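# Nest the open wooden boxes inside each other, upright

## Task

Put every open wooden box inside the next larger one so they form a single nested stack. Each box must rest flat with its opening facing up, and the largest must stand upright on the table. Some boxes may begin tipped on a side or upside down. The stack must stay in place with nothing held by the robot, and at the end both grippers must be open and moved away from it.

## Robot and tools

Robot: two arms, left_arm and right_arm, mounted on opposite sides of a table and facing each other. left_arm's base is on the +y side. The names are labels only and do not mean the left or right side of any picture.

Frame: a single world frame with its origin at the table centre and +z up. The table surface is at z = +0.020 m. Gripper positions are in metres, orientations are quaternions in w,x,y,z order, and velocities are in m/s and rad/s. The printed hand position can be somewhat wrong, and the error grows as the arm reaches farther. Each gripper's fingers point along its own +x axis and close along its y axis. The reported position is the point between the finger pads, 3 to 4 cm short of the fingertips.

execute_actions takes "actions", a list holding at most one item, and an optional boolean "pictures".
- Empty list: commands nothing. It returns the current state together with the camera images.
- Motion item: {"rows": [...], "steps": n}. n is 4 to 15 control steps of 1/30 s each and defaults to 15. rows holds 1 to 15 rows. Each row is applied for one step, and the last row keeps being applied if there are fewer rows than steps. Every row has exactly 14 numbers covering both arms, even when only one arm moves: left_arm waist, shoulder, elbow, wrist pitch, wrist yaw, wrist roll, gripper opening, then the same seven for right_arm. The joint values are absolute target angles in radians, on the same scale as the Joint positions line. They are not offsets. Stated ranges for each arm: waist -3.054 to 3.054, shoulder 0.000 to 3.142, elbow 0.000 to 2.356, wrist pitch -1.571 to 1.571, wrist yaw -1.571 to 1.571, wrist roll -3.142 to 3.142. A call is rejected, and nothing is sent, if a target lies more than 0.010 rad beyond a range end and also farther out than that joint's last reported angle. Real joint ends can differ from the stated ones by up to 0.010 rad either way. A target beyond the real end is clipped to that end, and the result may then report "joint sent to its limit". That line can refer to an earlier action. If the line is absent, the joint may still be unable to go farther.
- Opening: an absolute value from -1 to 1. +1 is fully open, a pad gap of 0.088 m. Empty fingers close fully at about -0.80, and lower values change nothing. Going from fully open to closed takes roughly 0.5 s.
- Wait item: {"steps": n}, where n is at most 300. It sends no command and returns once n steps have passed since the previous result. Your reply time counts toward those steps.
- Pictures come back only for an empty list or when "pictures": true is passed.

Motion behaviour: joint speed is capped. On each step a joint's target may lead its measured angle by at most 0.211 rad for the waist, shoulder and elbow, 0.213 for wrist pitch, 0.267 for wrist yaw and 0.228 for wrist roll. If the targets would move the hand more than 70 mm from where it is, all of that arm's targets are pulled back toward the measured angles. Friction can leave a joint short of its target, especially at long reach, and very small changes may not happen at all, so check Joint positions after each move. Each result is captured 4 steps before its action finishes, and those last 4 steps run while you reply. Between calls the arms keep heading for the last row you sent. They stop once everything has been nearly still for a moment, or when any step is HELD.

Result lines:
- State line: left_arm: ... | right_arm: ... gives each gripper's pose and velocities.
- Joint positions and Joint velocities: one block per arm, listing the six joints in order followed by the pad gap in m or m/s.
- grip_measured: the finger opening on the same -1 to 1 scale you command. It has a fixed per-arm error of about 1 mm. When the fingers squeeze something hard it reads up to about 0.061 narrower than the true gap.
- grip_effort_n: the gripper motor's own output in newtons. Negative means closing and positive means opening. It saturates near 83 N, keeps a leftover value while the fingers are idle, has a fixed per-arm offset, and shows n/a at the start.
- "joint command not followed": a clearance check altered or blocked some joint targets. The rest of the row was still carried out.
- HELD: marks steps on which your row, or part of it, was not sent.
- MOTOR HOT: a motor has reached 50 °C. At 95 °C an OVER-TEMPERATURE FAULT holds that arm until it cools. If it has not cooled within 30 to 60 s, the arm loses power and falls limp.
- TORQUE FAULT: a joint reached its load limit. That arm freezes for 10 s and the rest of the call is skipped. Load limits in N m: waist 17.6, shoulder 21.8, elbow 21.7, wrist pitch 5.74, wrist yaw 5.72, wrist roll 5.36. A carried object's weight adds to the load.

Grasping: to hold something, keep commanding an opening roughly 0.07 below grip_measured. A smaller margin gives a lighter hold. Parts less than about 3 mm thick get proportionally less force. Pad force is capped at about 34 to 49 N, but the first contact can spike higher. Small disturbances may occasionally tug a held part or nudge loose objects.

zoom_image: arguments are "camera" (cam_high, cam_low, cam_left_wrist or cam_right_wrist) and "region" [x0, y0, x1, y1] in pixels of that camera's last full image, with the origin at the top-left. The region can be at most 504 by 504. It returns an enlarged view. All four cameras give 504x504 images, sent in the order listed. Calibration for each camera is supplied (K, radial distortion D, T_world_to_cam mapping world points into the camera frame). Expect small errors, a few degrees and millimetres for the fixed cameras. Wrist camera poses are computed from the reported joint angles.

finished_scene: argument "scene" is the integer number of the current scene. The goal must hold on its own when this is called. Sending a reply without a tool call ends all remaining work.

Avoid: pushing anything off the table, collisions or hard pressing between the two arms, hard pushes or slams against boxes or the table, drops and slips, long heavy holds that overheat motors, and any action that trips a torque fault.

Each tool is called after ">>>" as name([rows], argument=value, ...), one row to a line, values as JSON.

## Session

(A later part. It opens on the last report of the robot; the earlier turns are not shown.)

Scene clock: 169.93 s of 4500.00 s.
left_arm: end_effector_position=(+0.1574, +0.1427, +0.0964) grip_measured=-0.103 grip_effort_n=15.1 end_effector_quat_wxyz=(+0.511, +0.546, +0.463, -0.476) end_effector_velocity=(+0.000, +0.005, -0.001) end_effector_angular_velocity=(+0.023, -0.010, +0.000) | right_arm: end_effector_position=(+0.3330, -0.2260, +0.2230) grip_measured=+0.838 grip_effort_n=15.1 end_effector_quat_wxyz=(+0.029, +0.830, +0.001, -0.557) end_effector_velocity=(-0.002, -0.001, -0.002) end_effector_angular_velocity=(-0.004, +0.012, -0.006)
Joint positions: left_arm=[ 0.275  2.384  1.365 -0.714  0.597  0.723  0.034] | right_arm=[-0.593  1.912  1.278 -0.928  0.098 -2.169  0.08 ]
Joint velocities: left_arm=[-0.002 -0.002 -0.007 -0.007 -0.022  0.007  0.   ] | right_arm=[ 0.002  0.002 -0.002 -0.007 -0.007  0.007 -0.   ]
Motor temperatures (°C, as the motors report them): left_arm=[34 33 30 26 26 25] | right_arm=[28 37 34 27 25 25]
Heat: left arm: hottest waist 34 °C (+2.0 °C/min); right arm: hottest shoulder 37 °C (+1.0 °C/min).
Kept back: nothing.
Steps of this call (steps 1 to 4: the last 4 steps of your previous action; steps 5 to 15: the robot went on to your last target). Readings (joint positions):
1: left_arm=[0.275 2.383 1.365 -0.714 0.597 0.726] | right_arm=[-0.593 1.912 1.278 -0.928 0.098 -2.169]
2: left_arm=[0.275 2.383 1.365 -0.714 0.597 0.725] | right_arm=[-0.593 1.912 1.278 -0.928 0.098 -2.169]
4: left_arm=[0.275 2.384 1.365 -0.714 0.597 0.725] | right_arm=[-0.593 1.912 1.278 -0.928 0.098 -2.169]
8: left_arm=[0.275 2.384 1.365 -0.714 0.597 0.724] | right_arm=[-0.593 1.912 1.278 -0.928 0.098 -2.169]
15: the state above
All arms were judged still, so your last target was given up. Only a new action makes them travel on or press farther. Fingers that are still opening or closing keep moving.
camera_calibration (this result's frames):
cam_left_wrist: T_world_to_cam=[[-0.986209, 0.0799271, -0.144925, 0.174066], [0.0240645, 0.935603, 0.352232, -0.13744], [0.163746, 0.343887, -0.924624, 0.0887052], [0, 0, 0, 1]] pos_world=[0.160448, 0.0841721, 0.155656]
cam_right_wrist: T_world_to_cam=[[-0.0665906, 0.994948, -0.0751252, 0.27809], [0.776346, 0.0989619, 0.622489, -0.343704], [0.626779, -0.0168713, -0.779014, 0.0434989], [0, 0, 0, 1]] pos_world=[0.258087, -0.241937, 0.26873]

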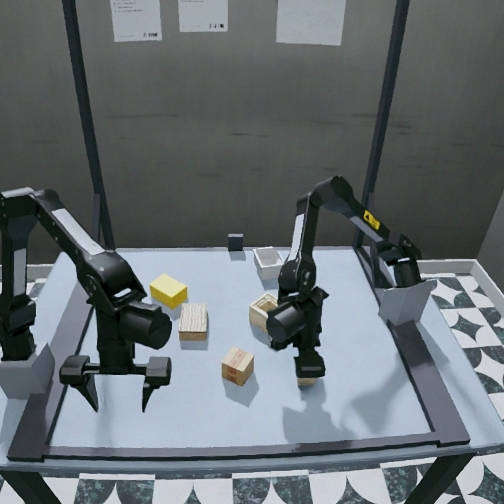

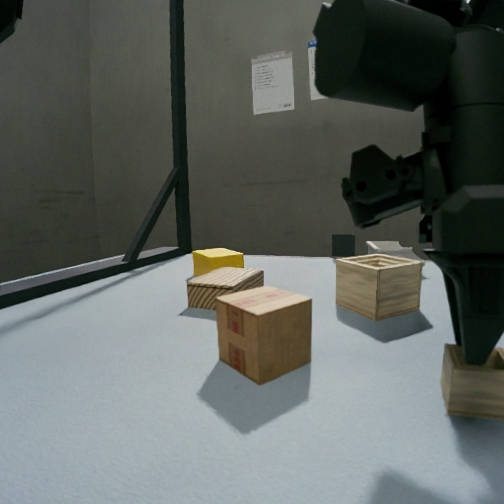

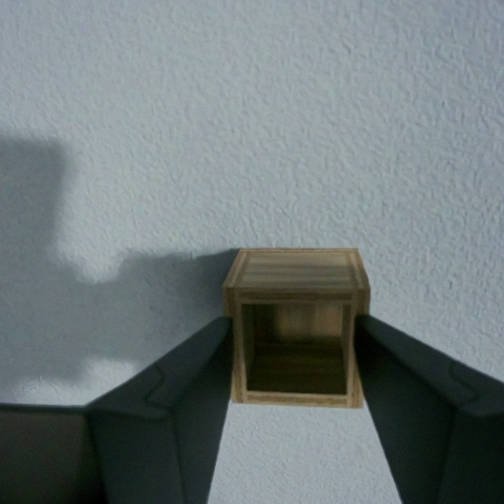

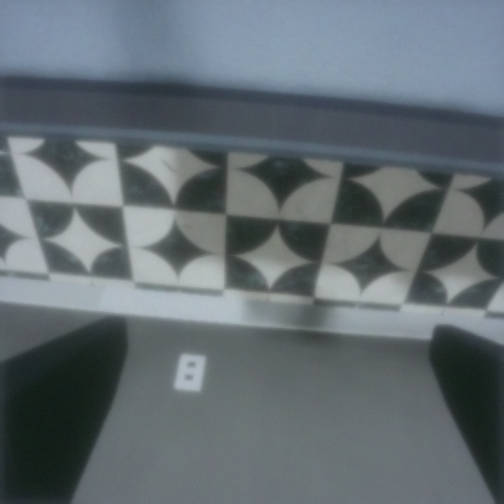

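>>> execute_actions([
  {"rows":[[0.345,2.384,1.365,-0.714,0.598,0.79,-0.1,-0.593,1.912,1.278,-0.928,0.098,-2.169,0.84]],"steps":15},
])

>>> execute_actions([
  {"steps":12},
], pictures=true)

Scene clock: 170.47 s of 4500.00 s.
left_arm: end_effector_position=(+0.1739, +0.1508, +0.1130) grip_measured=-0.103 grip_effort_n=15.1 end_effector_quat_wxyz=(+0.522, +0.542, +0.448, -0.482) end_effector_velocity=(-0.002, +0.004, +0.001) end_effector_angular_velocity=(+0.020, +0.006, -0.020) | right_arm: end_effector_position=(+0.3330, -0.2260, +0.2230) grip_measured=+0.838 grip_effort_n=15.1 end_effector_quat_wxyz=(+0.029, +0.830, +0.001, -0.557) end_effector_velocity=(-0.001, -0.002, +0.000) end_effector_angular_velocity=(-0.019, -0.002, +0.020)
Joint positions: left_arm=[ 0.342  2.384  1.365 -0.713  0.598  0.783  0.034] | right_arm=[-0.593  1.912  1.278 -0.928  0.098 -2.169  0.08 ]
Joint velocities: left_arm=[ 0.002 -0.002 -0.002 -0.022 -0.007  0.037 -0.   ] | right_arm=[ 0.002 -0.002 -0.002 -0.007  0.007 -0.022  0.   ]
Motor temperatures (°C, as the motors report them): left_arm=[34 33 30 26 26 25] | right_arm=[28 37 34 27 25 25]
Heat: left arm: hottest waist 34 °C (+2.0 °C/min); right arm: hottest shoulder 37 °C (+1.0 °C/min).
Steps of this call (steps 1 to 5: nothing new was sent; steps 6 to 16: the first 11 steps of this action). Readings (joint positions):
6: left_arm=[0.276 2.384 1.365 -0.714 0.598 0.728] | right_arm=[-0.593 1.912 1.278 -0.928 0.098 -2.169]
7: left_arm=[0.282 2.384 1.365 -0.713 0.598 0.742] | right_arm=[-0.593 1.912 1.278 -0.928 0.098 -2.169]
9: left_arm=[0.304 2.384 1.365 -0.713 0.598 0.760] | right_arm=[-0.593 1.912 1.278 -0.928 0.098 -2.169]
13: left_arm=[0.339 2.384 1.365 -0.713 0.598 0.778] | right_arm=[-0.593 1.912 1.278 -0.928 0.098 -2.169]
16: the state above

Scene clock: 170.87 s of 4500.00 s.
left_arm: end_effector_position=(+0.1739, +0.1508, +0.1130) grip_measured=-0.103 grip_effort_n=15.1 end_effector_quat_wxyz=(+0.521, +0.543, +0.447, -0.483) end_effector_velocity=(-0.001, +0.004, -0.000) end_effector_angular_velocity=(+0.009, +0.001, +0.018) | right_arm: end_effector_position=(+0.3330, -0.2260, +0.2230) grip_measured=+0.838 grip_effort_n=14.2 end_effector_quat_wxyz=(+0.029, +0.830, +0.001, -0.557) end_effector_velocity=(+0.001, +0.001, +0.001) end_effector_angular_velocity=(-0.007, -0.009, +0.023)
Joint positions: left_arm=[ 0.342  2.384  1.365 -0.713  0.598  0.787  0.034] | right_arm=[-0.593  1.912  1.278 -0.928  0.098 -2.169  0.08 ]
Joint velocities: left_arm=[ 0.002 -0.002 -0.007 -0.007 -0.007 -0.007 -0.   ] | right_arm=[ 0.002 -0.002 -0.002  0.007  0.007 -0.022 -0.   ]
Motor temperatures (°C, as the motors report them): left_arm=[34 33 30 26 26 25] | right_arm=[28 37 34 27 25 25]
Heat: left arm: hottest waist 34 °C (+2.0 °C/min); right arm: hottest shoulder 37 °C (+1.0 °C/min).
Kept back: nothing.
Steps of this call (steps 1 to 4: the last 4 steps of your previous action; steps 5 to 12: the robot went on to your last target). Readings (joint positions):
1: left_arm=[0.342 2.384 1.365 -0.713 0.598 0.784] | right_arm=[-0.593 1.912 1.278 -0.928 0.098 -2.169]
2: left_arm=[0.342 2.384 1.365 -0.713 0.598 0.785] | right_arm=[-0.593 1.912 1.278 -0.928 0.098 -2.169]
4: left_arm=[0.342 2.384 1.365 -0.713 0.598 0.786] | right_arm=[-0.593 1.912 1.278 -0.928 0.098 -2.169]
8: left_arm=[0.342 2.384 1.365 -0.713 0.598 0.787] | right_arm=[-0.593 1.912 1.278 -0.928 0.098 -2.169]
12: the state above
camera_calibration (this result's frames):
cam_left_wrist: T_world_to_cam=[[-0.982703, 0.0878188, -0.163039, 0.192355], [0.0316256, 0.947058, 0.3195, -0.150586], [0.182466, 0.308817, -0.933455, 0.101589], [0, 0, 0, 1]] pos_world=[0.175254, 0.0943488, 0.174302]
cam_right_wrist: T_world_to_cam=[[-0.0665906, 0.994948, -0.0751252, 0.27809], [0.776346, 0.0989619, 0.622489, -0.343704], [0.626779, -0.0168713, -0.779014, 0.0434989], [0, 0, 0, 1]] pos_world=[0.258087, -0.241937, 0.26873]

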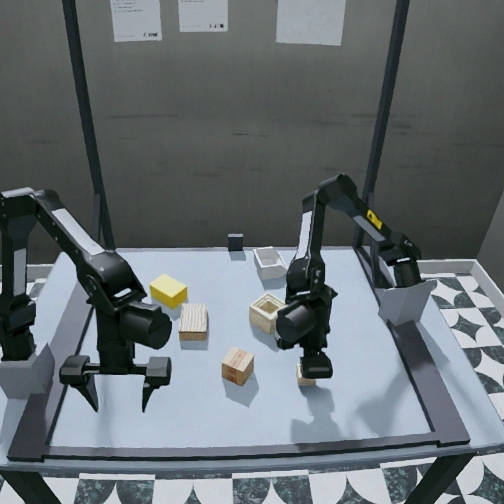

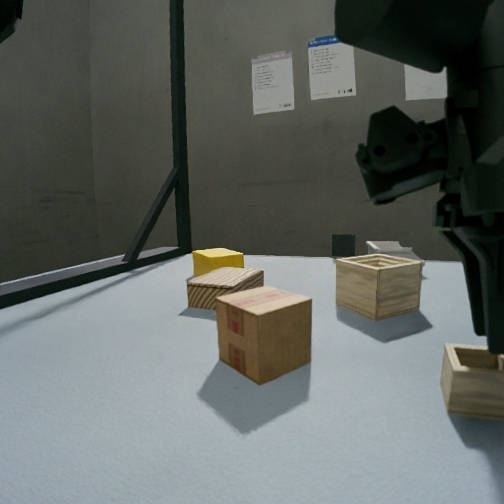

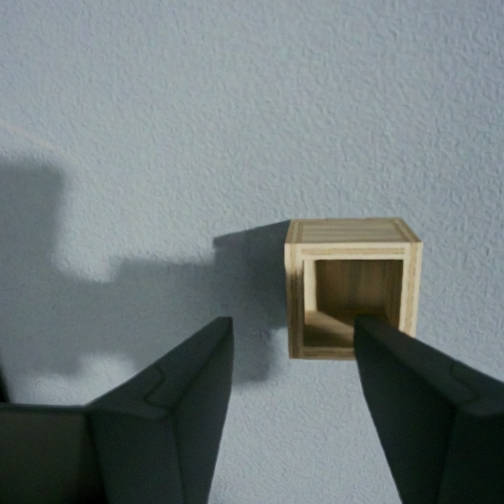

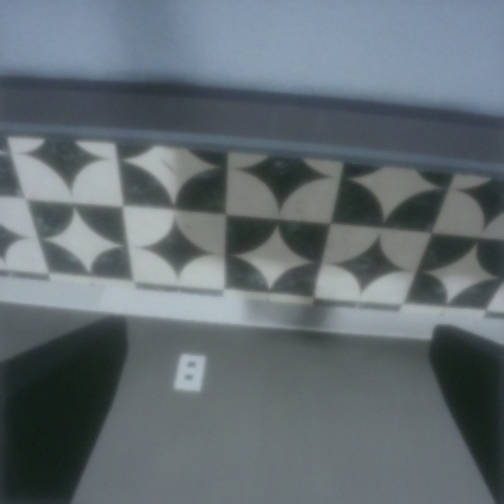

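>>> execute_actions([
  {"rows":[[0.29,2.465,1.365,-0.645,0.598,0.74,-0.35,-0.593,1.912,1.278,-0.928,0.098,-2.169,0.84]],"steps":15},
])

>>> execute_actions([
  {"steps":12},
], pictures=true)

Scene clock: 171.37 s of 4500.00 s.
left_arm: end_effector_position=(+0.1756, +0.1513, +0.0802) grip_measured=-0.333 grip_effort_n=-18.8 end_effector_quat_wxyz=(+0.510, +0.547, +0.460, -0.479) end_effector_velocity=(+0.008, -0.004, -0.001) end_effector_angular_velocity=(-0.015, -0.041, +0.006) | right_arm: end_effector_position=(+0.3330, -0.2260, +0.2230) grip_measured=+0.838 grip_effort_n=15.1 end_effector_quat_wxyz=(+0.029, +0.830, +0.001, -0.557) end_effector_velocity=(+0.001, -0.003, -0.001) end_effector_angular_velocity=(-0.016, +0.000, +0.000)
Joint positions: left_arm=[ 0.287  2.453  1.366 -0.65   0.598  0.746  0.023] | right_arm=[-0.593  1.912  1.278 -0.928  0.098 -2.169  0.08 ]
Joint velocities: left_arm=[-0.002  0.002 -0.002  0.051 -0.022 -0.037 -0.006] | right_arm=[-0.002  0.002 -0.002 -0.007  0.007 -0.007 -0.   ]
Motor temperatures (°C, as the motors report them): left_arm=[34 33 30 26 26 25] | right_arm=[28 37 34 27 25 25]
Heat: left arm: hottest waist 34 °C (+2.0 °C/min); right arm: hottest shoulder 37 °C (+1.0 °C/min).
Steps of this call (steps 1 to 4: the robot went on to your last target; steps 5 to 15: the first 11 steps of this action). Readings (joint positions):
5: left_arm=[0.341 2.388 1.365 -0.710 0.598 0.784] | right_arm=[-0.593 1.912 1.278 -0.928 0.098 -2.169]
6: left_arm=[0.336 2.397 1.366 -0.692 0.598 0.775] | right_arm=[-0.593 1.912 1.278 -0.928 0.098 -2.169]
8: left_arm=[0.318 2.418 1.368 -0.669 0.598 0.762] | right_arm=[-0.593 1.912 1.278 -0.928 0.098 -2.169]
12: left_arm=[0.290 2.451 1.366 -0.657 0.598 0.750] | right_arm=[-0.593 1.912 1.278 -0.928 0.098 -2.169]
15: the state above

Scene clock: 171.77 s of 4500.00 s.
left_arm: end_effector_position=(+0.1762, +0.1510, +0.0799) grip_measured=-0.346 grip_effort_n=-18.4 end_effector_quat_wxyz=(+0.511, +0.547, +0.459, -0.479) end_effector_velocity=(-0.002, +0.005, -0.001) end_effector_angular_velocity=(+0.028, -0.004, +0.032) | right_arm: end_effector_position=(+0.3330, -0.2260, +0.2230) grip_measured=+0.838 grip_effort_n=15.1 end_effector_quat_wxyz=(+0.029, +0.830, +0.001, -0.557) end_effector_velocity=(-0.000, -0.004, -0.003) end_effector_angular_velocity=(-0.005, +0.015, -0.017)
Joint positions: left_arm=[ 0.287  2.455  1.366 -0.647  0.598  0.743  0.022] | right_arm=[-0.593  1.912  1.278 -0.928  0.098 -2.169  0.08 ]
Joint velocities: left_arm=[-0.007 -0.002 -0.002 -0.022 -0.022 -0.022 -0.   ] | right_arm=[-0.007  0.002 -0.007 -0.007 -0.007  0.007 -0.   ]
Motor temperatures (°C, as the motors report them): left_arm=[34 33 30 26 26 25] | right_arm=[28 37 34 27 25 25]
Heat: left arm: hottest waist 34 °C (+2.0 °C/min); right arm: hottest shoulder 37 °C (+1.0 °C/min).
Kept back: nothing.
Steps of this call (steps 1 to 4: the last 4 steps of your previous action; steps 5 to 12: the robot went on to your last target). Readings (joint positions):
1: left_arm=[0.287 2.453 1.366 -0.649 0.598 0.746] | right_arm=[-0.593 1.912 1.278 -0.928 0.098 -2.169]
2: left_arm=[0.287 2.453 1.366 -0.648 0.598 0.745] | right_arm=[-0.593 1.912 1.278 -0.928 0.098 -2.169]
4: left_arm=[0.287 2.454 1.366 -0.648 0.598 0.744] | right_arm=[-0.593 1.912 1.278 -0.928 0.098 -2.169]
8: left_arm=[0.287 2.454 1.366 -0.647 0.598 0.744] | right_arm=[-0.593 1.912 1.278 -0.928 0.098 -2.169]
12: the state above
camera_calibration (this result's frames):
cam_left_wrist: T_world_to_cam=[[-0.98547, 0.0876039, -0.145515, 0.188316], [0.0319017, 0.936945, 0.348019, -0.141157], [0.166827, 0.33832, -0.926125, 0.0679042], [0, 0, 0, 1]] pos_world=[0.178755, 0.092786, 0.139416]
cam_right_wrist: T_world_to_cam=[[-0.0665906, 0.994948, -0.0751252, 0.27809], [0.776346, 0.0989619, 0.622489, -0.343704], [0.626779, -0.0168713, -0.779014, 0.0434989], [0, 0, 0, 1]] pos_world=[0.258087, -0.241937, 0.26873]

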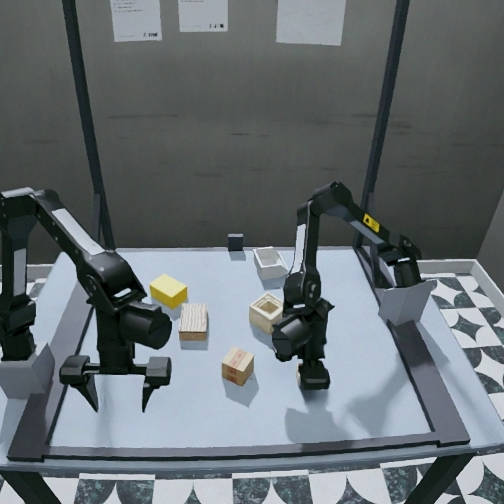

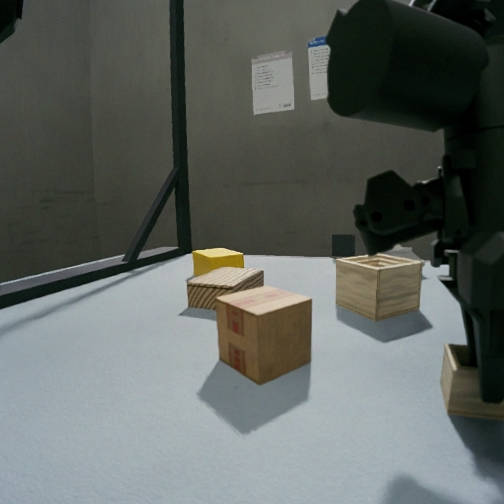

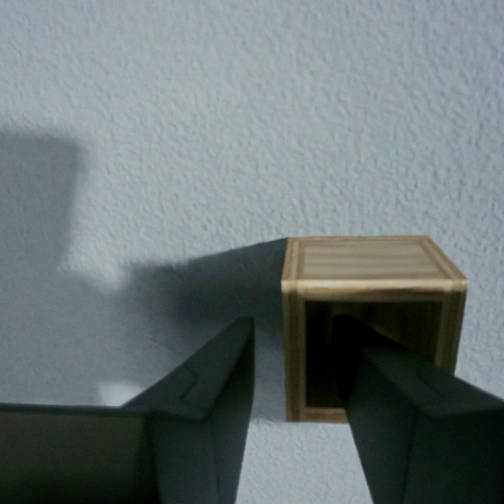

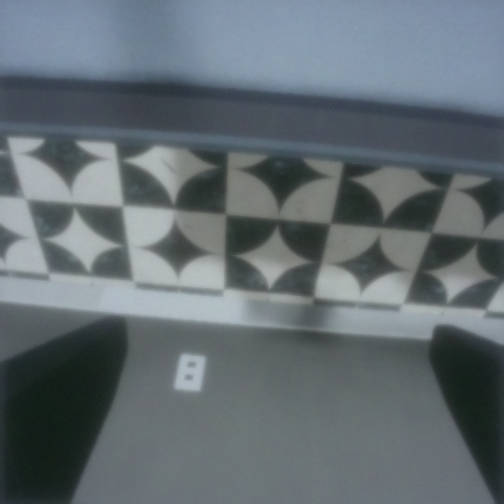

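>>> execute_actions([
  {"rows":[[0.287,2.455,1.366,-0.647,0.598,0.743,-0.85,-0.593,1.912,1.278,-0.928,0.098,-2.169,0.84]],"steps":15},
])

>>> execute_actions([
  {"rows":[[0.29,2.2,1.40,-0.95,0.6,0.6,-0.85,-0.593,1.912,1.278,-0.928,0.098,-2.169,0.84]],"steps":15},
])

>>> execute_actions([
  {"rows":[[0.16,1.90,1.48,-1.12,0.62,0.1,-0.85,-0.593,1.912,1.278,-0.928,0.098,-2.169,0.84]],"steps":15},
])

>>> execute_actions([
  {"rows":[[0.02,1.90,1.53,-1.13,0.64,-0.39,-0.85,-0.593,1.912,1.278,-0.928,0.098,-2.169,0.84]],"steps":15},
])

>>> execute_actions([
  {"steps":20},
], pictures=true)

Scene clock: 172.50 s of 4500.00 s.
left_arm: end_effector_position=(+0.1765, +0.1511, +0.0818) grip_measured=-0.728 grip_effort_n=-83.5 end_effector_quat_wxyz=(+0.513, +0.544, +0.459, -0.480) end_effector_velocity=(-0.005, +0.002, -0.001) end_effector_angular_velocity=(+0.008, +0.018, +0.019) | right_arm: end_effector_position=(+0.3330, -0.2260, +0.2230) grip_measured=+0.838 grip_effort_n=14.7 end_effector_quat_wxyz=(+0.029, +0.830, +0.001, -0.557) end_effector_velocity=(+0.002, +0.003, -0.001) end_effector_angular_velocity=(+0.016, -0.002, +0.010)
Joint positions: left_arm=[ 0.292  2.452  1.366 -0.649  0.601  0.743  0.003] | right_arm=[-0.593  1.912  1.278 -0.928  0.098 -2.169  0.08 ]
Joint velocities: left_arm=[-0.002 -0.002 -0.002 -0.022  0.007 -0.007 -0.   ] | right_arm=[-0.002  0.002 -0.002  0.022 -0.007 -0.007 -0.   ]
Motor temperatures (°C, as the motors report them): left_arm=[34 33 30 26 26 25] | right_arm=[28 37 34 27 25 25]
Heat: left arm: hottest waist 34 °C (+2.0 °C/min); right arm: hottest shoulder 37 °C (+1.0 °C/min).
Steps of this call (steps 1 to 11: the robot went on to your last target; steps 12 to 22: the first 11 steps of this action). Readings (joint positions):
12: left_arm=[0.287 2.455 1.366 -0.647 0.598 0.743] | right_arm=[-0.593 1.912 1.278 -0.928 0.098 -2.169]
13: left_arm=[0.287 2.455 1.366 -0.647 0.598 0.743] | right_arm=[-0.593 1.912 1.278 -0.928 0.098 -2.169]
15: left_arm=[0.287 2.455 1.366 -0.647 0.598 0.743] | right_arm=[-0.593 1.912 1.278 -0.928 0.098 -2.169]
19: left_arm=[0.292 2.452 1.366 -0.650 0.601 0.743] | right_arm=[-0.593 1.912 1.278 -0.928 0.098 -2.169]
22: the state above

Scene clock: 173.00 s of 4500.00 s.
left_arm: end_effector_position=(+0.1153, +0.1277, +0.1528) grip_measured=-0.728 grip_effort_n=-83.5 end_effector_quat_wxyz=(+0.546, +0.512, +0.487, -0.449) end_effector_velocity=(-0.043, +0.018, +0.023) end_effector_angular_velocity=(+0.060, +0.074, +0.167) | right_arm: end_effector_position=(+0.3330, -0.2260, +0.2230) grip_measured=+0.838 grip_effort_n=14.7 end_effector_quat_wxyz=(+0.029, +0.830, +0.001, -0.557) end_effector_velocity=(+0.001, +0.000, -0.001) end_effector_angular_velocity=(+0.000, -0.008, -0.005)
Joint positions: left_arm=[ 0.289  2.21   1.402 -0.922  0.6    0.613  0.003] | right_arm=[-0.593  1.912  1.278 -0.928  0.098 -2.169  0.08 ]
Joint velocities: left_arm=[ 0.002 -0.1   -0.007 -0.227  0.007 -0.081 -0.   ] | right_arm=[ 0.002  0.002 -0.002  0.007  0.007  0.007 -0.   ]
Motor temperatures (°C, as the motors report them): left_arm=[34 33 30 26 26 25] | right_arm=[28 37 34 27 25 25]
Heat: left arm: hottest waist 34 °C (+2.0 °C/min); right arm: hottest shoulder 37 °C (+1.0 °C/min).
Steps of this call (steps 1 to 4: the last 4 steps of your previous action; steps 5 to 15: the first 11 steps of this action). Readings (joint positions):
5: left_arm=[0.292 2.440 1.369 -0.662 0.599 0.730] | right_arm=[-0.593 1.912 1.278 -0.928 0.098 -2.169]
6: left_arm=[0.292 2.423 1.371 -0.705 0.596 0.704] | right_arm=[-0.593 1.912 1.278 -0.928 0.098 -2.169]
8: left_arm=[0.291 2.368 1.371 -0.789 0.596 0.668] | right_arm=[-0.593 1.912 1.278 -0.928 0.098 -2.169]
12: left_arm=[0.289 2.246 1.393 -0.891 0.599 0.626] | right_arm=[-0.593 1.912 1.278 -0.928 0.098 -2.169]
15: the state above

Scene clock: 173.50 s of 4500.00 s.
left_arm: end_effector_position=(+0.0121, +0.0866, +0.2046) grip_measured=-0.728 grip_effort_n=-83.5 end_effector_quat_wxyz=(+0.616, +0.441, +0.511, -0.406) end_effector_velocity=(-0.155, -0.073, +0.139) end_effector_angular_velocity=(-0.420, -0.145, +0.371) | right_arm: end_effector_position=(+0.3330, -0.2260, +0.2230) grip_measured=+0.838 grip_effort_n=15.1 end_effector_quat_wxyz=(+0.029, +0.830, +0.001, -0.557) end_effector_velocity=(-0.001, -0.002, -0.000) end_effector_angular_velocity=(-0.004, +0.010, +0.004)
Joint positions: left_arm=[ 0.164  1.938  1.472 -1.099  0.618  0.204  0.003] | right_arm=[-0.593  1.912  1.278 -0.928  0.098 -2.169  0.08 ]
Joint velocities: left_arm=[-0.09  -0.515  0.159 -0.125  0.022 -0.813 -0.   ] | right_arm=[-0.002 -0.002 -0.002 -0.007 -0.007 -0.007 -0.   ]
Motor temperatures (°C, as the motors report them): left_arm=[35 33 30 26 26 25] | right_arm=[28 37 34 27 25 25]
Heat: left arm: hottest waist 35 °C (+2.0 °C/min); right arm: hottest shoulder 37 °C (+1.0 °C/min).
Steps of this call (steps 1 to 4: the last 4 steps of your previous action; steps 5 to 15: the first 11 steps of this action). Readings (joint positions):
5: left_arm=[0.287 2.202 1.404 -0.951 0.599 0.589] | right_arm=[-0.593 1.912 1.278 -0.928 0.098 -2.169]
6: left_arm=[0.278 2.189 1.408 -0.979 0.599 0.553] | right_arm=[-0.593 1.912 1.278 -0.928 0.098 -2.169]
8: left_arm=[0.246 2.143 1.416 -1.024 0.601 0.486] | right_arm=[-0.593 1.912 1.278 -0.928 0.098 -2.169]
12: left_arm=[0.184 2.015 1.451 -1.075 0.612 0.326] | right_arm=[-0.593 1.912 1.278 -0.928 0.098 -2.169]
15: the state above

Scene clock: 174.00 s of 4500.00 s.
left_arm: end_effector_position=(-0.0429, +0.0686, +0.1846) grip_measured=-0.728 grip_effort_n=-83.5 end_effector_quat_wxyz=(+0.671, +0.322, +0.597, -0.299) end_effector_velocity=(+0.005, -0.002, +0.009) end_effector_angular_velocity=(-0.083, -0.010, +0.519) | right_arm: end_effector_position=(+0.3330, -0.2260, +0.2230) grip_measured=+0.838 grip_effort_n=14.7 end_effector_quat_wxyz=(+0.029, +0.830, +0.001, -0.557) end_effector_velocity=(-0.001, -0.002, -0.000) end_effector_angular_velocity=(-0.004, +0.010, +0.004)
Joint positions: left_arm=[ 0.017  1.909  1.519 -1.128  0.638 -0.321  0.003] | right_arm=[-0.593  1.912  1.278 -0.928  0.098 -2.169  0.08 ]
Joint velocities: left_arm=[ 0.022 -0.012  0.002  0.007 -0.007 -0.52  -0.   ] | right_arm=[-0.002 -0.002 -0.002 -0.007 -0.007 -0.007  0.   ]
Motor temperatures (°C, as the motors report them): left_arm=[35 33 30 26 26 25] | right_arm=[28 37 34 27 25 25]
Heat: left arm: hottest waist 35 °C (+2.0 °C/min); right arm: hottest shoulder 37 °C (+1.0 °C/min).
Steps of this call (steps 1 to 4: the last 4 steps of your previous action; steps 5 to 15: the first 11 steps of this action). Readings (joint positions):
5: left_arm=[0.158 1.911 1.481 -1.115 0.618 0.105] | right_arm=[-0.593 1.912 1.278 -0.928 0.098 -2.169]
6: left_arm=[0.142 1.911 1.487 -1.119 0.618 0.052] | right_arm=[-0.593 1.912 1.278 -0.928 0.098 -2.169]
8: left_arm=[0.089 1.911 1.499 -1.123 0.627 -0.045] | right_arm=[-0.593 1.912 1.278 -0.928 0.098 -2.169]
12: left_arm=[0.020 1.909 1.519 -1.126 0.638 -0.235] | right_arm=[-0.593 1.912 1.278 -0.928 0.098 -2.169]
15: the state above

Scene clock: 174.67 s of 4500.00 s.
left_arm: end_effector_position=(-0.0428, +0.0681, +0.1853) grip_measured=-0.728 grip_effort_n=-83.5 end_effector_quat_wxyz=(+0.682, +0.299, +0.606, -0.279) end_effector_velocity=(-0.005, +0.001, -0.001) end_effector_angular_velocity=(-0.003, +0.024, +0.024) | right_arm: end_effector_position=(+0.3330, -0.2260, +0.2230) grip_measured=+0.838 grip_effort_n=15.1 end_effector_quat_wxyz=(+0.029, +0.830, +0.001, -0.557) end_effector_velocity=(-0.001, -0.000, +0.003) end_effector_angular_velocity=(-0.011, -0.007, +0.022)
Joint positions: left_arm=[ 0.019  1.909  1.522 -1.128  0.638 -0.387  0.003] | right_arm=[-0.593  1.912  1.278 -0.928  0.098 -2.169  0.08 ]
Joint velocities: left_arm=[-0.002 -0.002 -0.002 -0.007  0.022 -0.022  0.   ] | right_arm=[ 0.002 -0.007  0.002 -0.007  0.007 -0.022  0.   ]
Motor temperatures (°C, as the motors report them): left_arm=[35 33 30 26 26 25] | right_arm=[28 37 34 27 25 25]
Heat: left arm: hottest waist 35 °C (+2.0 °C/min); right arm: hottest shoulder 37 °C (+1.0 °C/min).
Kept back: nothing.
Steps of this call (steps 1 to 4: the last 4 steps of your previous action; steps 5 to 20: the robot went on to your last target). Readings (joint positions):
1: left_arm=[0.018 1.909 1.519 -1.128 0.638 -0.336] | right_arm=[-0.593 1.912 1.278 -0.928 0.098 -2.169]
2: left_arm=[0.019 1.909 1.520 -1.128 0.638 -0.349] | right_arm=[-0.593 1.912 1.278 -0.928 0.098 -2.169]
4: left_arm=[0.019 1.909 1.521 -1.128 0.638 -0.365] | right_arm=[-0.593 1.912 1.278 -0.928 0.098 -2.169]
8: left_arm=[0.019 1.909 1.521 -1.128 0.638 -0.379] | right_arm=[-0.593 1.912 1.278 -0.928 0.098 -2.169]
20: the state above
camera_calibration (this result's frames):
cam_left_wrist: T_world_to_cam=[[-0.760329, -0.64178, -0.100089, 0.0460125], [-0.643722, 0.723947, 0.248038, -0.0890243], [-0.0867266, 0.253019, -0.963566, 0.232052], [0, 0, 0, 1]] pos_world=[-0.00219725, 0.0352652, 0.250284]
cam_right_wrist: T_world_to_cam=[[-0.0665906, 0.994948, -0.0751252, 0.27809], [0.776346, 0.0989619, 0.622489, -0.343704], [0.626779, -0.0168713, -0.779014, 0.0434989], [0, 0, 0, 1]] pos_world=[0.258087, -0.241937, 0.26873]

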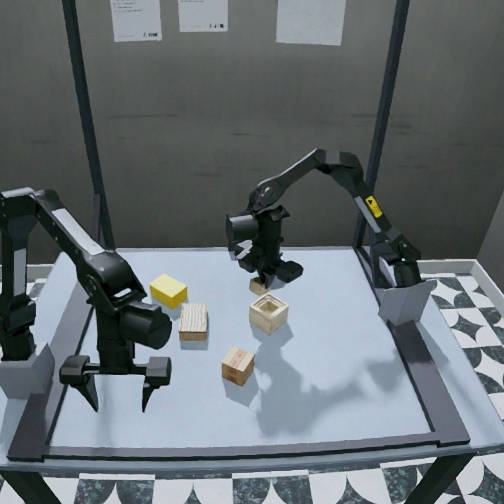

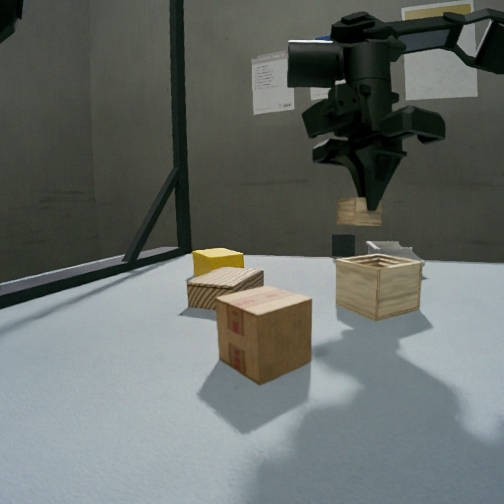

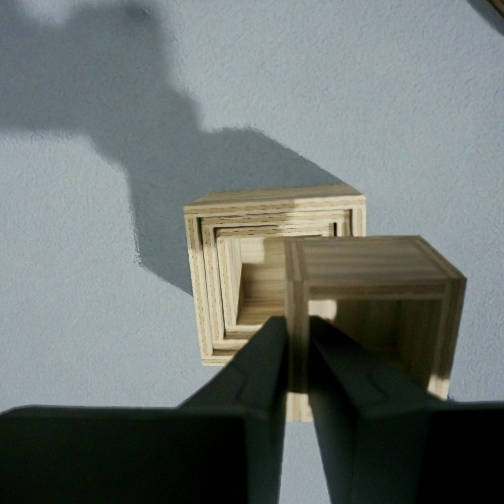

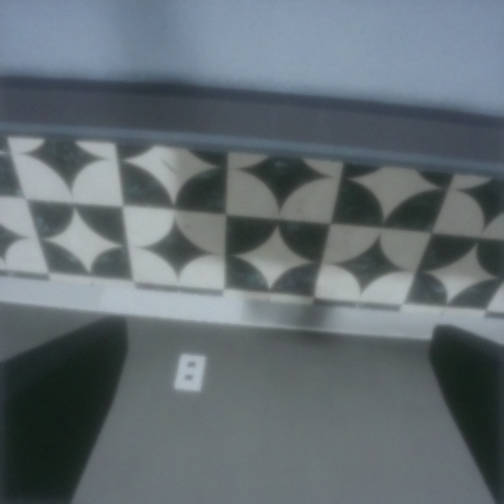

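>>> execute_actions([
  {"rows":[[-0.015,1.98,1.415,-0.965,0.638,-0.44,-0.85,-0.593,1.912,1.278,-0.928,0.098,-2.169,0.84]],"steps":15},
])

>>> execute_actions([
  {"steps":12},
], pictures=true)

Scene clock: 175.20 s of 4500.00 s.
left_arm: end_effector_position=(-0.0220, +0.0748, +0.1422) grip_measured=-0.728 grip_effort_n=-83.5 end_effector_quat_wxyz=(+0.679, +0.297, +0.618, -0.263) end_effector_velocity=(+0.010, -0.026, -0.001) end_effector_angular_velocity=(-0.104, -0.044, -0.065) | right_arm: end_effector_position=(+0.3330, -0.2260, +0.2230) grip_measured=+0.838 grip_effort_n=15.6 end_effector_quat_wxyz=(+0.029, +0.830, +0.001, -0.557) end_effector_velocity=(-0.000, -0.006, -0.000) end_effector_angular_velocity=(-0.014, +0.018, -0.009)
Joint positions: left_arm=[-0.016  1.974  1.422 -0.977  0.638 -0.434  0.003] | right_arm=[-0.593  1.912  1.278 -0.928  0.098 -2.169  0.08 ]
Joint velocities: left_arm=[-0.002  0.002 -0.002  0.154 -0.007 -0.037  0.   ] | right_arm=[-0.012 -0.002 -0.002 -0.022 -0.007 -0.007 -0.   ]
Motor temperatures (°C, as the motors report them): left_arm=[35 33 30 26 26 25] | right_arm=[28 37 34 27 25 25]
Heat: left arm: hottest waist 35 °C (+2.0 °C/min); right arm: hottest shoulder 37 °C (+1.0 °C/min).
Steps of this call (steps 1 to 5: the robot went on to your last target; steps 6 to 16: the first 11 steps of this action). Readings (joint positions):
6: left_arm=[0.017 1.911 1.513 -1.114 0.638 -0.394] | right_arm=[-0.593 1.912 1.278 -0.928 0.098 -2.169]
7: left_arm=[0.014 1.914 1.496 -1.074 0.638 -0.404] | right_arm=[-0.593 1.912 1.278 -0.928 0.098 -2.169]
9: left_arm=[0.002 1.931 1.470 -1.026 0.638 -0.418] | right_arm=[-0.593 1.912 1.278 -0.928 0.098 -2.169]
13: left_arm=[-0.015 1.970 1.429 -0.990 0.638 -0.431] | right_arm=[-0.593 1.912 1.278 -0.928 0.098 -2.169]
16: the state above

Scene clock: 175.60 s of 4500.00 s.
left_arm: end_effector_position=(-0.0213, +0.0738, +0.1418) grip_measured=-0.728 grip_effort_n=-83.5 end_effector_quat_wxyz=(+0.680, +0.296, +0.617, -0.265) end_effector_velocity=(+0.001, +0.003, -0.002) end_effector_angular_velocity=(+0.012, -0.003, +0.014) | right_arm: end_effector_position=(+0.3330, -0.2260, +0.2230) grip_measured=+0.838 grip_effort_n=14.7 end_effector_quat_wxyz=(+0.029, +0.830, +0.001, -0.557) end_effector_velocity=(-0.001, -0.002, -0.000) end_effector_angular_velocity=(-0.004, +0.010, +0.004)
Joint positions: left_arm=[-0.016  1.974  1.42  -0.967  0.638 -0.437  0.003] | right_arm=[-0.593  1.912  1.278 -0.928  0.098 -2.169  0.08 ]
Joint velocities: left_arm=[-0.002  0.002 -0.002 -0.007 -0.007 -0.007 -0.   ] | right_arm=[-0.002 -0.002 -0.002 -0.007 -0.007 -0.007 -0.   ]
Motor temperatures (°C, as the motors report them): left_arm=[35 33 30 26 26 25] | right_arm=[28 37 34 27 25 25]
Heat: left arm: hottest waist 35 °C (+2.0 °C/min); right arm: hottest shoulder 37 °C (+1.0 °C/min).
Kept back: nothing.
Steps of this call (steps 1 to 4: the last 4 steps of your previous action; steps 5 to 12: the robot went on to your last target). Readings (joint positions):
1: left_arm=[-0.016 1.974 1.422 -0.972 0.638 -0.434] | right_arm=[-0.593 1.912 1.278 -0.928 0.098 -2.169]
2: left_arm=[-0.016 1.974 1.422 -0.971 0.638 -0.435] | right_arm=[-0.593 1.912 1.278 -0.928 0.098 -2.169]
4: left_arm=[-0.016 1.974 1.421 -0.970 0.638 -0.436] | right_arm=[-0.593 1.912 1.278 -0.928 0.098 -2.169]
8: left_arm=[-0.016 1.974 1.420 -0.967 0.638 -0.436] | right_arm=[-0.593 1.912 1.278 -0.928 0.098 -2.169]
12: the state above
camera_calibration (this result's frames):
cam_left_wrist: T_world_to_cam=[[-0.743098, -0.660762, -0.105822, 0.0642405], [-0.661113, 0.700416, 0.268974, -0.0701342], [-0.103608, 0.269834, -0.957316, 0.188041], [0, 0, 0, 1]] pos_world=[0.020853, 0.0408311, 0.205677]
cam_right_wrist: T_world_to_cam=[[-0.0665906, 0.994948, -0.0751252, 0.27809], [0.776346, 0.0989619, 0.622489, -0.343704], [0.626779, -0.0168713, -0.779014, 0.0434989], [0, 0, 0, 1]] pos_world=[0.258087, -0.241937, 0.26873]

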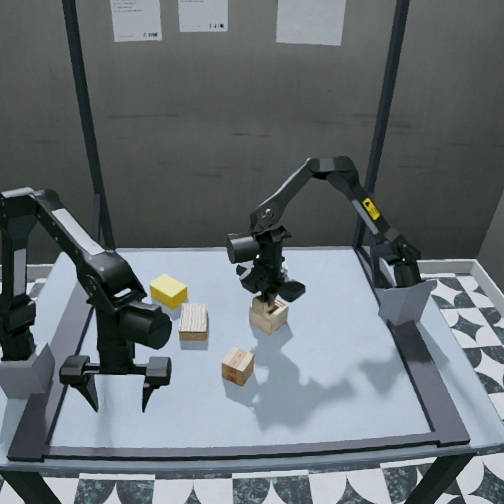

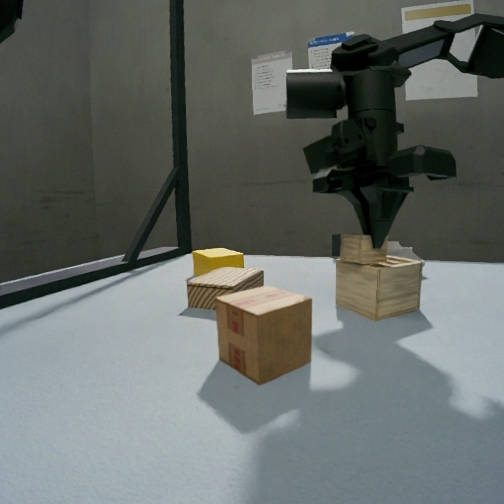

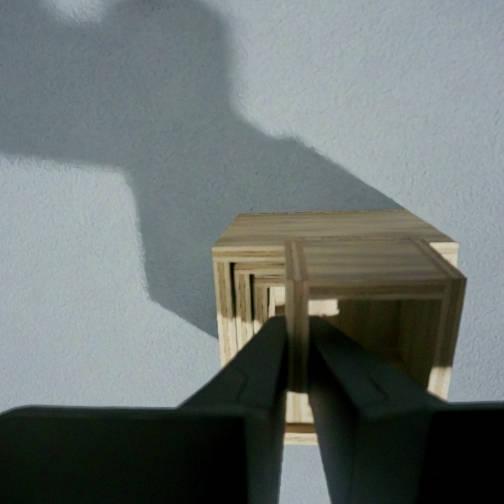

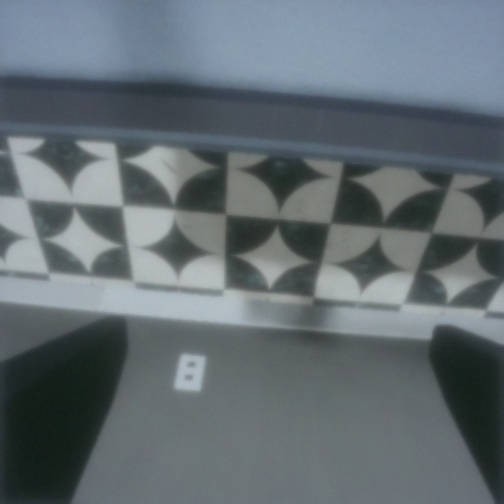

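>>> execute_actions([
  {"rows":[[-0.016,1.91,1.40,-0.985,0.638,-0.44,-0.85,-0.593,1.912,1.278,-0.928,0.098,-2.169,0.84],[-0.016,1.91,1.40,-0.985,0.638,-0.44,-0.85,-0.593,1.912,1.278,-0.928,0.098,-2.169,0.84],[-0.016,1.91,1.40,-0.985,0.638,-0.44,-0.85,-0.593,1.912,1.278,-0.928,0.098,-2.169,0.84],[-0.016,1.91,1.40,-0.985,0.638,-0.44,-0.85,-0.593,1.912,1.278,-0.928,0.098,-2.169,0.84],[-0.016,1.91,1.375,-0.98,0.638,-0.44,-0.85,-0.593,1.912,1.278,-0.928,0.098,-2.169,0.84]],"steps":15},
])

>>> execute_actions([
  {"steps":12},
], pictures=true)

Scene clock: 176.37 s of 4500.00 s.
left_arm: end_effector_position=(-0.0300, +0.0813, +0.1479) grip_measured=-0.728 grip_effort_n=-83.5 end_effector_quat_wxyz=(+0.680, +0.296, +0.616, -0.267) end_effector_velocity=(+0.005, +0.022, -0.011) end_effector_angular_velocity=(+0.063, -0.000, +0.075) | right_arm: end_effector_position=(+0.3330, -0.2260, +0.2230) grip_measured=+0.838 grip_effort_n=14.7 end_effector_quat_wxyz=(+0.029, +0.830, +0.001, -0.557) end_effector_velocity=(-0.001, -0.002, +0.000) end_effector_angular_velocity=(-0.019, -0.002, +0.020)
Joint positions: left_arm=[-0.016  1.925  1.386 -0.978  0.638 -0.437  0.003] | right_arm=[-0.593  1.912  1.278 -0.928  0.098 -2.169  0.08 ]
Joint velocities: left_arm=[-0.002  0.002 -0.056 -0.022 -0.022 -0.022 -0.   ] | right_arm=[ 0.002 -0.002 -0.002 -0.007  0.007 -0.022 -0.   ]
Motor temperatures (°C, as the motors report them): left_arm=[35 33 30 26 26 25] | right_arm=[28 37 34 27 25 25]
Heat: left arm: hottest waist 35 °C (+2.0 °C/min); right arm: hottest shoulder 37 °C (+1.0 °C/min).
Steps of this call (steps 1 to 12: the robot went on to your last target; steps 13 to 23: the first 11 steps of this action). Readings (joint positions):
13: left_arm=[-0.016 1.972 1.419 -0.967 0.638 -0.437] | right_arm=[-0.593 1.912 1.278 -0.928 0.098 -2.169]
14: left_arm=[-0.016 1.967 1.415 -0.968 0.638 -0.437] | right_arm=[-0.593 1.912 1.278 -0.928 0.098 -2.169]
16: left_arm=[-0.016 1.953 1.408 -0.978 0.638 -0.437] | right_arm=[-0.593 1.912 1.278 -0.928 0.098 -2.169]
20: left_arm=[-0.016 1.928 1.393 -0.978 0.638 -0.437] | right_arm=[-0.593 1.912 1.278 -0.928 0.098 -2.169]
23: the state above

Scene clock: 176.77 s of 4500.00 s.
left_arm: end_effector_position=(-0.0298, +0.0830, +0.1471) grip_measured=-0.728 grip_effort_n=-83.5 end_effector_quat_wxyz=(+0.679, +0.296, +0.617, -0.265) end_effector_velocity=(-0.002, +0.002, -0.002) end_effector_angular_velocity=(+0.011, -0.003, +0.007) | right_arm: end_effector_position=(+0.3330, -0.2260, +0.2230) grip_measured=+0.838 grip_effort_n=14.2 end_effector_quat_wxyz=(+0.029, +0.830, +0.001, -0.557) end_effector_velocity=(-0.003, -0.004, -0.001) end_effector_angular_velocity=(-0.016, +0.018, +0.000)
Joint positions: left_arm=[-0.016  1.924  1.381 -0.979  0.638 -0.437  0.003] | right_arm=[-0.593  1.912  1.278 -0.928  0.098 -2.169  0.08 ]
Joint velocities: left_arm=[-0.007 -0.002 -0.002 -0.007 -0.007 -0.007  0.   ] | right_arm=[-0.002 -0.002 -0.002 -0.022 -0.007 -0.007 -0.   ]
Motor temperatures (°C, as the motors report them): left_arm=[35 34 30 26 26 25] | right_arm=[28 37 34 27 25 25]
Heat: left arm: hottest waist 35 °C (+2.0 °C/min); right arm: hottest shoulder 37 °C (+1.0 °C/min).
Kept back: nothing.
Steps of this call (steps 1 to 4: the last 4 steps of your previous action; steps 5 to 12: the robot went on to your last target). Readings (joint positions):
1: left_arm=[-0.016 1.925 1.384 -0.978 0.638 -0.437] | right_arm=[-0.593 1.912 1.278 -0.928 0.098 -2.169]
2: left_arm=[-0.016 1.925 1.383 -0.979 0.638 -0.437] | right_arm=[-0.593 1.912 1.278 -0.928 0.098 -2.169]
4: left_arm=[-0.016 1.925 1.381 -0.979 0.638 -0.437] | right_arm=[-0.593 1.912 1.278 -0.928 0.098 -2.169]
8: left_arm=[-0.016 1.924 1.381 -0.979 0.638 -0.437] | right_arm=[-0.593 1.912 1.278 -0.928 0.098 -2.169]
12: the state above
camera_calibration (this result's frames):
cam_left_wrist: T_world_to_cam=[[-0.742567, -0.661297, -0.106209, 0.0646172], [-0.661617, 0.699576, 0.269921, -0.083705], [-0.104196, 0.270705, -0.957007, 0.189683], [0, 0, 0, 1]] pos_world=[0.0123662, 0.0499411, 0.210984]
cam_right_wrist: T_world_to_cam=[[-0.0665906, 0.994948, -0.0751252, 0.27809], [0.776346, 0.0989619, 0.622489, -0.343704], [0.626779, -0.0168713, -0.779014, 0.0434989], [0, 0, 0, 1]] pos_world=[0.258087, -0.241937, 0.26873]

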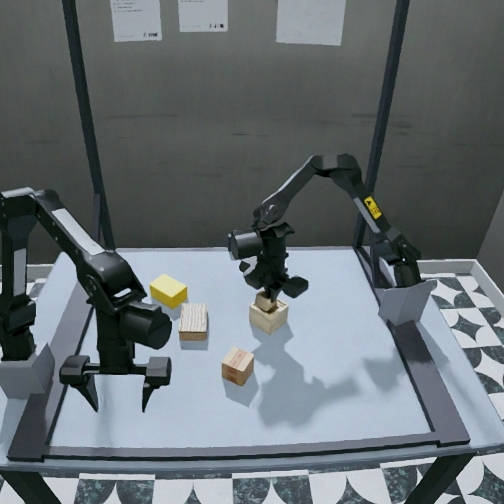

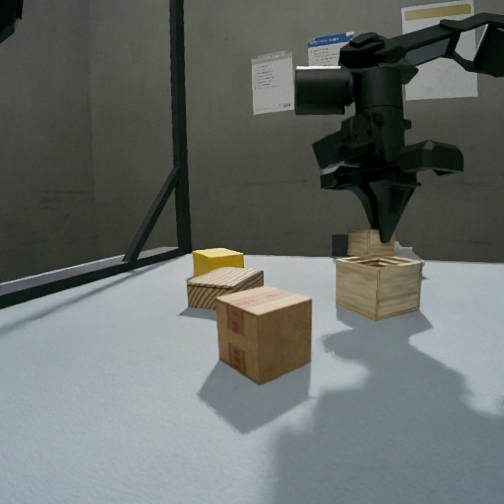

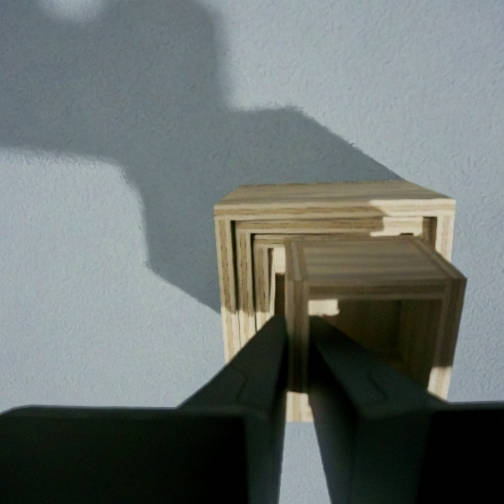

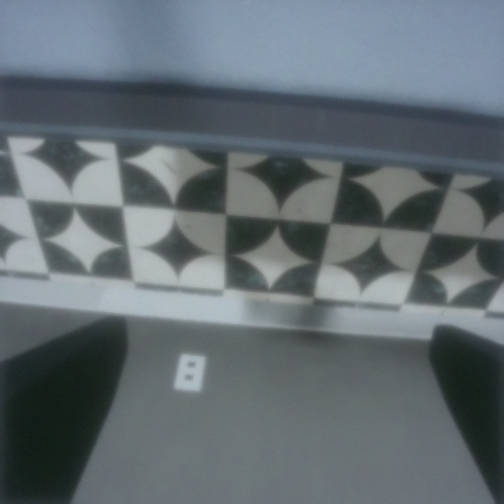

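>>> zoom_image(camera="cam_left_wrist", region=[200, 170, 480, 330])

Region (200, 170, 480, 330) of cam_left_wrist's 504x504 image, scaled by 1.800, with more detail than that image has; it fills the top 288 rows of this view, and the rest is white.

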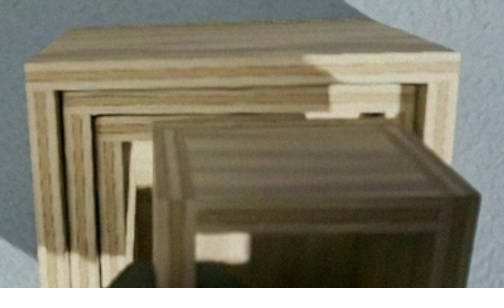

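>>> execute_actions([
  {"rows":[[-0.016,1.90,1.343,-0.962,0.62,-0.44,-0.85,-0.593,1.912,1.278,-0.928,0.098,-2.169,0.84]],"steps":15},
])

>>> execute_actions([
  {"steps":10},
], pictures=true)

>>> zoom_image(camera="cam_left_wrist", region=[200, 170, 480, 330])

Scene clock: 177.47 s of 4500.00 s.
left_arm: end_effector_position=(-0.0271, +0.0899, +0.1440) grip_measured=-0.728 grip_effort_n=-83.5 end_effector_quat_wxyz=(+0.682, +0.299, +0.616, -0.258) end_effector_velocity=(-0.001, +0.002, +0.000) end_effector_angular_velocity=(-0.004, -0.009, +0.015) | right_arm: end_effector_position=(+0.3330, -0.2260, +0.2230) grip_measured=+0.838 grip_effort_n=15.6 end_effector_quat_wxyz=(+0.029, +0.830, +0.001, -0.557) end_effector_velocity=(+0.000, -0.003, +0.000) end_effector_angular_velocity=(-0.012, -0.002, +0.001)
Joint positions: left_arm=[-0.016  1.915  1.349 -0.965  0.625 -0.437  0.003] | right_arm=[-0.593  1.912  1.278 -0.928  0.098 -2.169  0.08 ]
Joint velocities: left_arm=[-0.002 -0.012 -0.012  0.007 -0.007 -0.022 -0.   ] | right_arm=[-0.002 -0.002 -0.002 -0.007  0.007 -0.007  0.   ]
Motor temperatures (°C, as the motors report them): left_arm=[35 34 30 26 26 25] | right_arm=[28 37 34 27 25 25]
Heat: left arm: hottest waist 35 °C (+2.0 °C/min); right arm: hottest shoulder 37 °C (+1.0 °C/min).
Steps of this call (steps 1 to 10: the robot went on to your last target; steps 11 to 21: the first 11 steps of this action). Readings (joint positions):
11: left_arm=[-0.016 1.923 1.377 -0.977 0.638 -0.437] | right_arm=[-0.593 1.912 1.278 -0.928 0.098 -2.169]
12: left_arm=[-0.016 1.921 1.371 -0.974 0.636 -0.437] | right_arm=[-0.593 1.912 1.278 -0.928 0.098 -2.169]
14: left_arm=[-0.016 1.916 1.360 -0.972 0.631 -0.437] | right_arm=[-0.593 1.912 1.278 -0.928 0.098 -2.169]
18: left_arm=[-0.016 1.916 1.351 -0.967 0.626 -0.437] | right_arm=[-0.593 1.912 1.278 -0.928 0.098 -2.169]
21: the state above

Scene clock: 177.80 s of 4500.00 s.
left_arm: end_effector_position=(-0.0271, +0.0900, +0.1441) grip_measured=-0.728 grip_effort_n=-83.5 end_effector_quat_wxyz=(+0.682, +0.299, +0.615, -0.258) end_effector_velocity=(+0.002, -0.000, +0.001) end_effector_angular_velocity=(-0.007, -0.010, +0.019) | right_arm: end_effector_position=(+0.3330, -0.2260, +0.2230) grip_measured=+0.838 grip_effort_n=14.7 end_effector_quat_wxyz=(+0.029, +0.830, +0.001, -0.557) end_effector_velocity=(+0.000, -0.001, +0.001) end_effector_angular_velocity=(-0.005, +0.008, +0.014)
Joint positions: left_arm=[-0.016  1.914  1.348 -0.964  0.624 -0.437  0.003] | right_arm=[-0.593  1.912  1.278 -0.928  0.098 -2.169  0.08 ]
Joint velocities: left_arm=[ 0.002 -0.002 -0.002  0.007 -0.007 -0.022  0.   ] | right_arm=[-0.007 -0.002  0.002 -0.007 -0.007 -0.022 -0.   ]
Motor temperatures (°C, as the motors report them): left_arm=[35 34 30 26 26 25] | right_arm=[28 37 34 27 25 25]
Heat: left arm: hottest waist 35 °C (+2.0 °C/min); right arm: hottest shoulder 37 °C (+1.0 °C/min).
Kept back: nothing.
Steps of this call (steps 1 to 4: the last 4 steps of your previous action; steps 5 to 10: the robot went on to your last target). Readings (joint positions):
1: left_arm=[-0.016 1.915 1.349 -0.965 0.625 -0.437] | right_arm=[-0.593 1.912 1.278 -0.928 0.098 -2.169]
2: left_arm=[-0.016 1.914 1.349 -0.964 0.625 -0.437] | right_arm=[-0.593 1.912 1.278 -0.928 0.098 -2.169]
4: left_arm=[-0.016 1.914 1.348 -0.964 0.624 -0.437] | right_arm=[-0.593 1.912 1.278 -0.928 0.098 -2.169]
8: left_arm=[-0.016 1.914 1.348 -0.964 0.624 -0.437] | right_arm=[-0.593 1.912 1.278 -0.928 0.098 -2.169]
10: the state above
camera_calibration (this result's frames):
cam_left_wrist: T_world_to_cam=[[-0.737763, -0.664216, -0.120513, 0.0734408], [-0.668291, 0.693413, 0.269382, -0.0855726], [-0.0953625, 0.279278, -0.955463, 0.184398], [0, 0, 0, 1]] pos_world=[0.0145791, 0.0566196, 0.208087]
cam_right_wrist: T_world_to_cam=[[-0.0665906, 0.994948, -0.0751252, 0.27809], [0.776346, 0.0989619, 0.622489, -0.343704], [0.626779, -0.0168713, -0.779014, 0.0434989], [0, 0, 0, 1]] pos_world=[0.258087, -0.241937, 0.26873]

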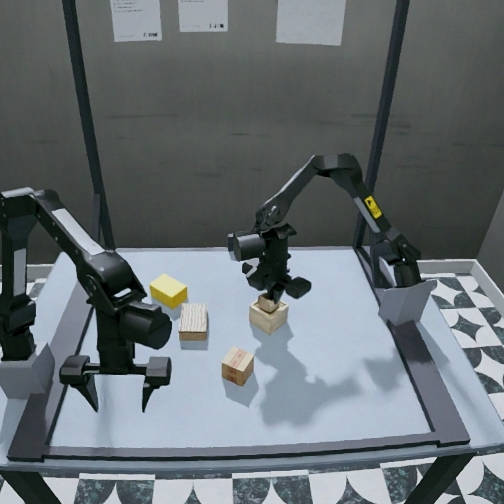

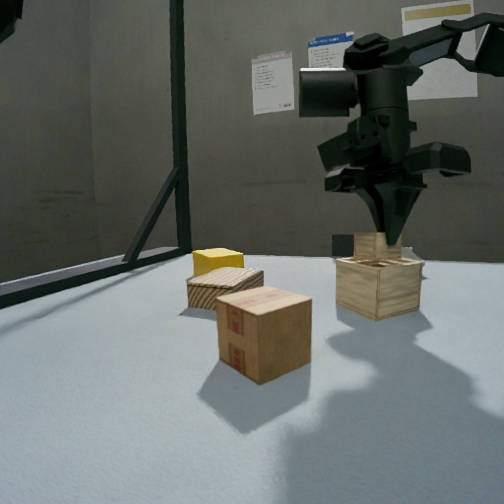

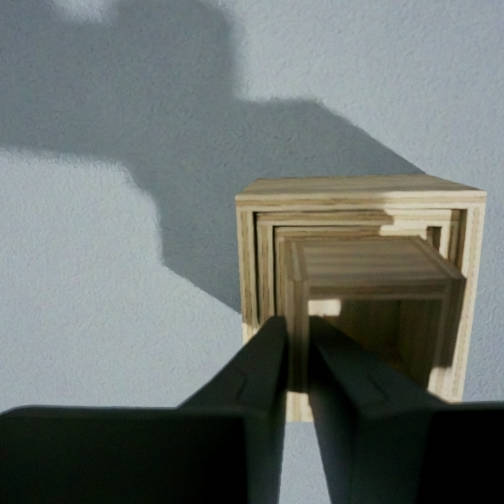

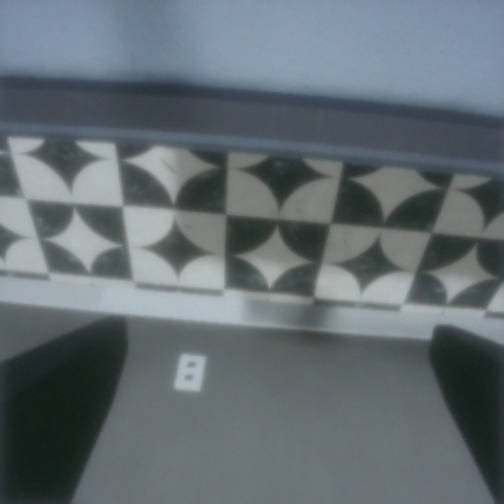

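Region (200, 170, 480, 330) of cam_left_wrist's 504x504 image, scaled by 1.800, with more detail than that image has; it fills the top 288 rows of this view, and the rest is white.

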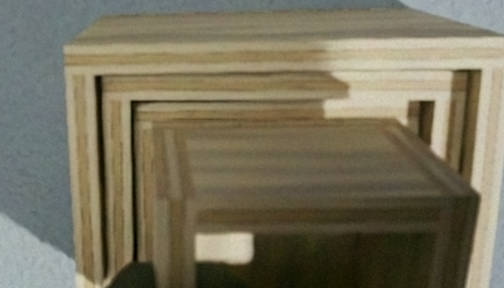

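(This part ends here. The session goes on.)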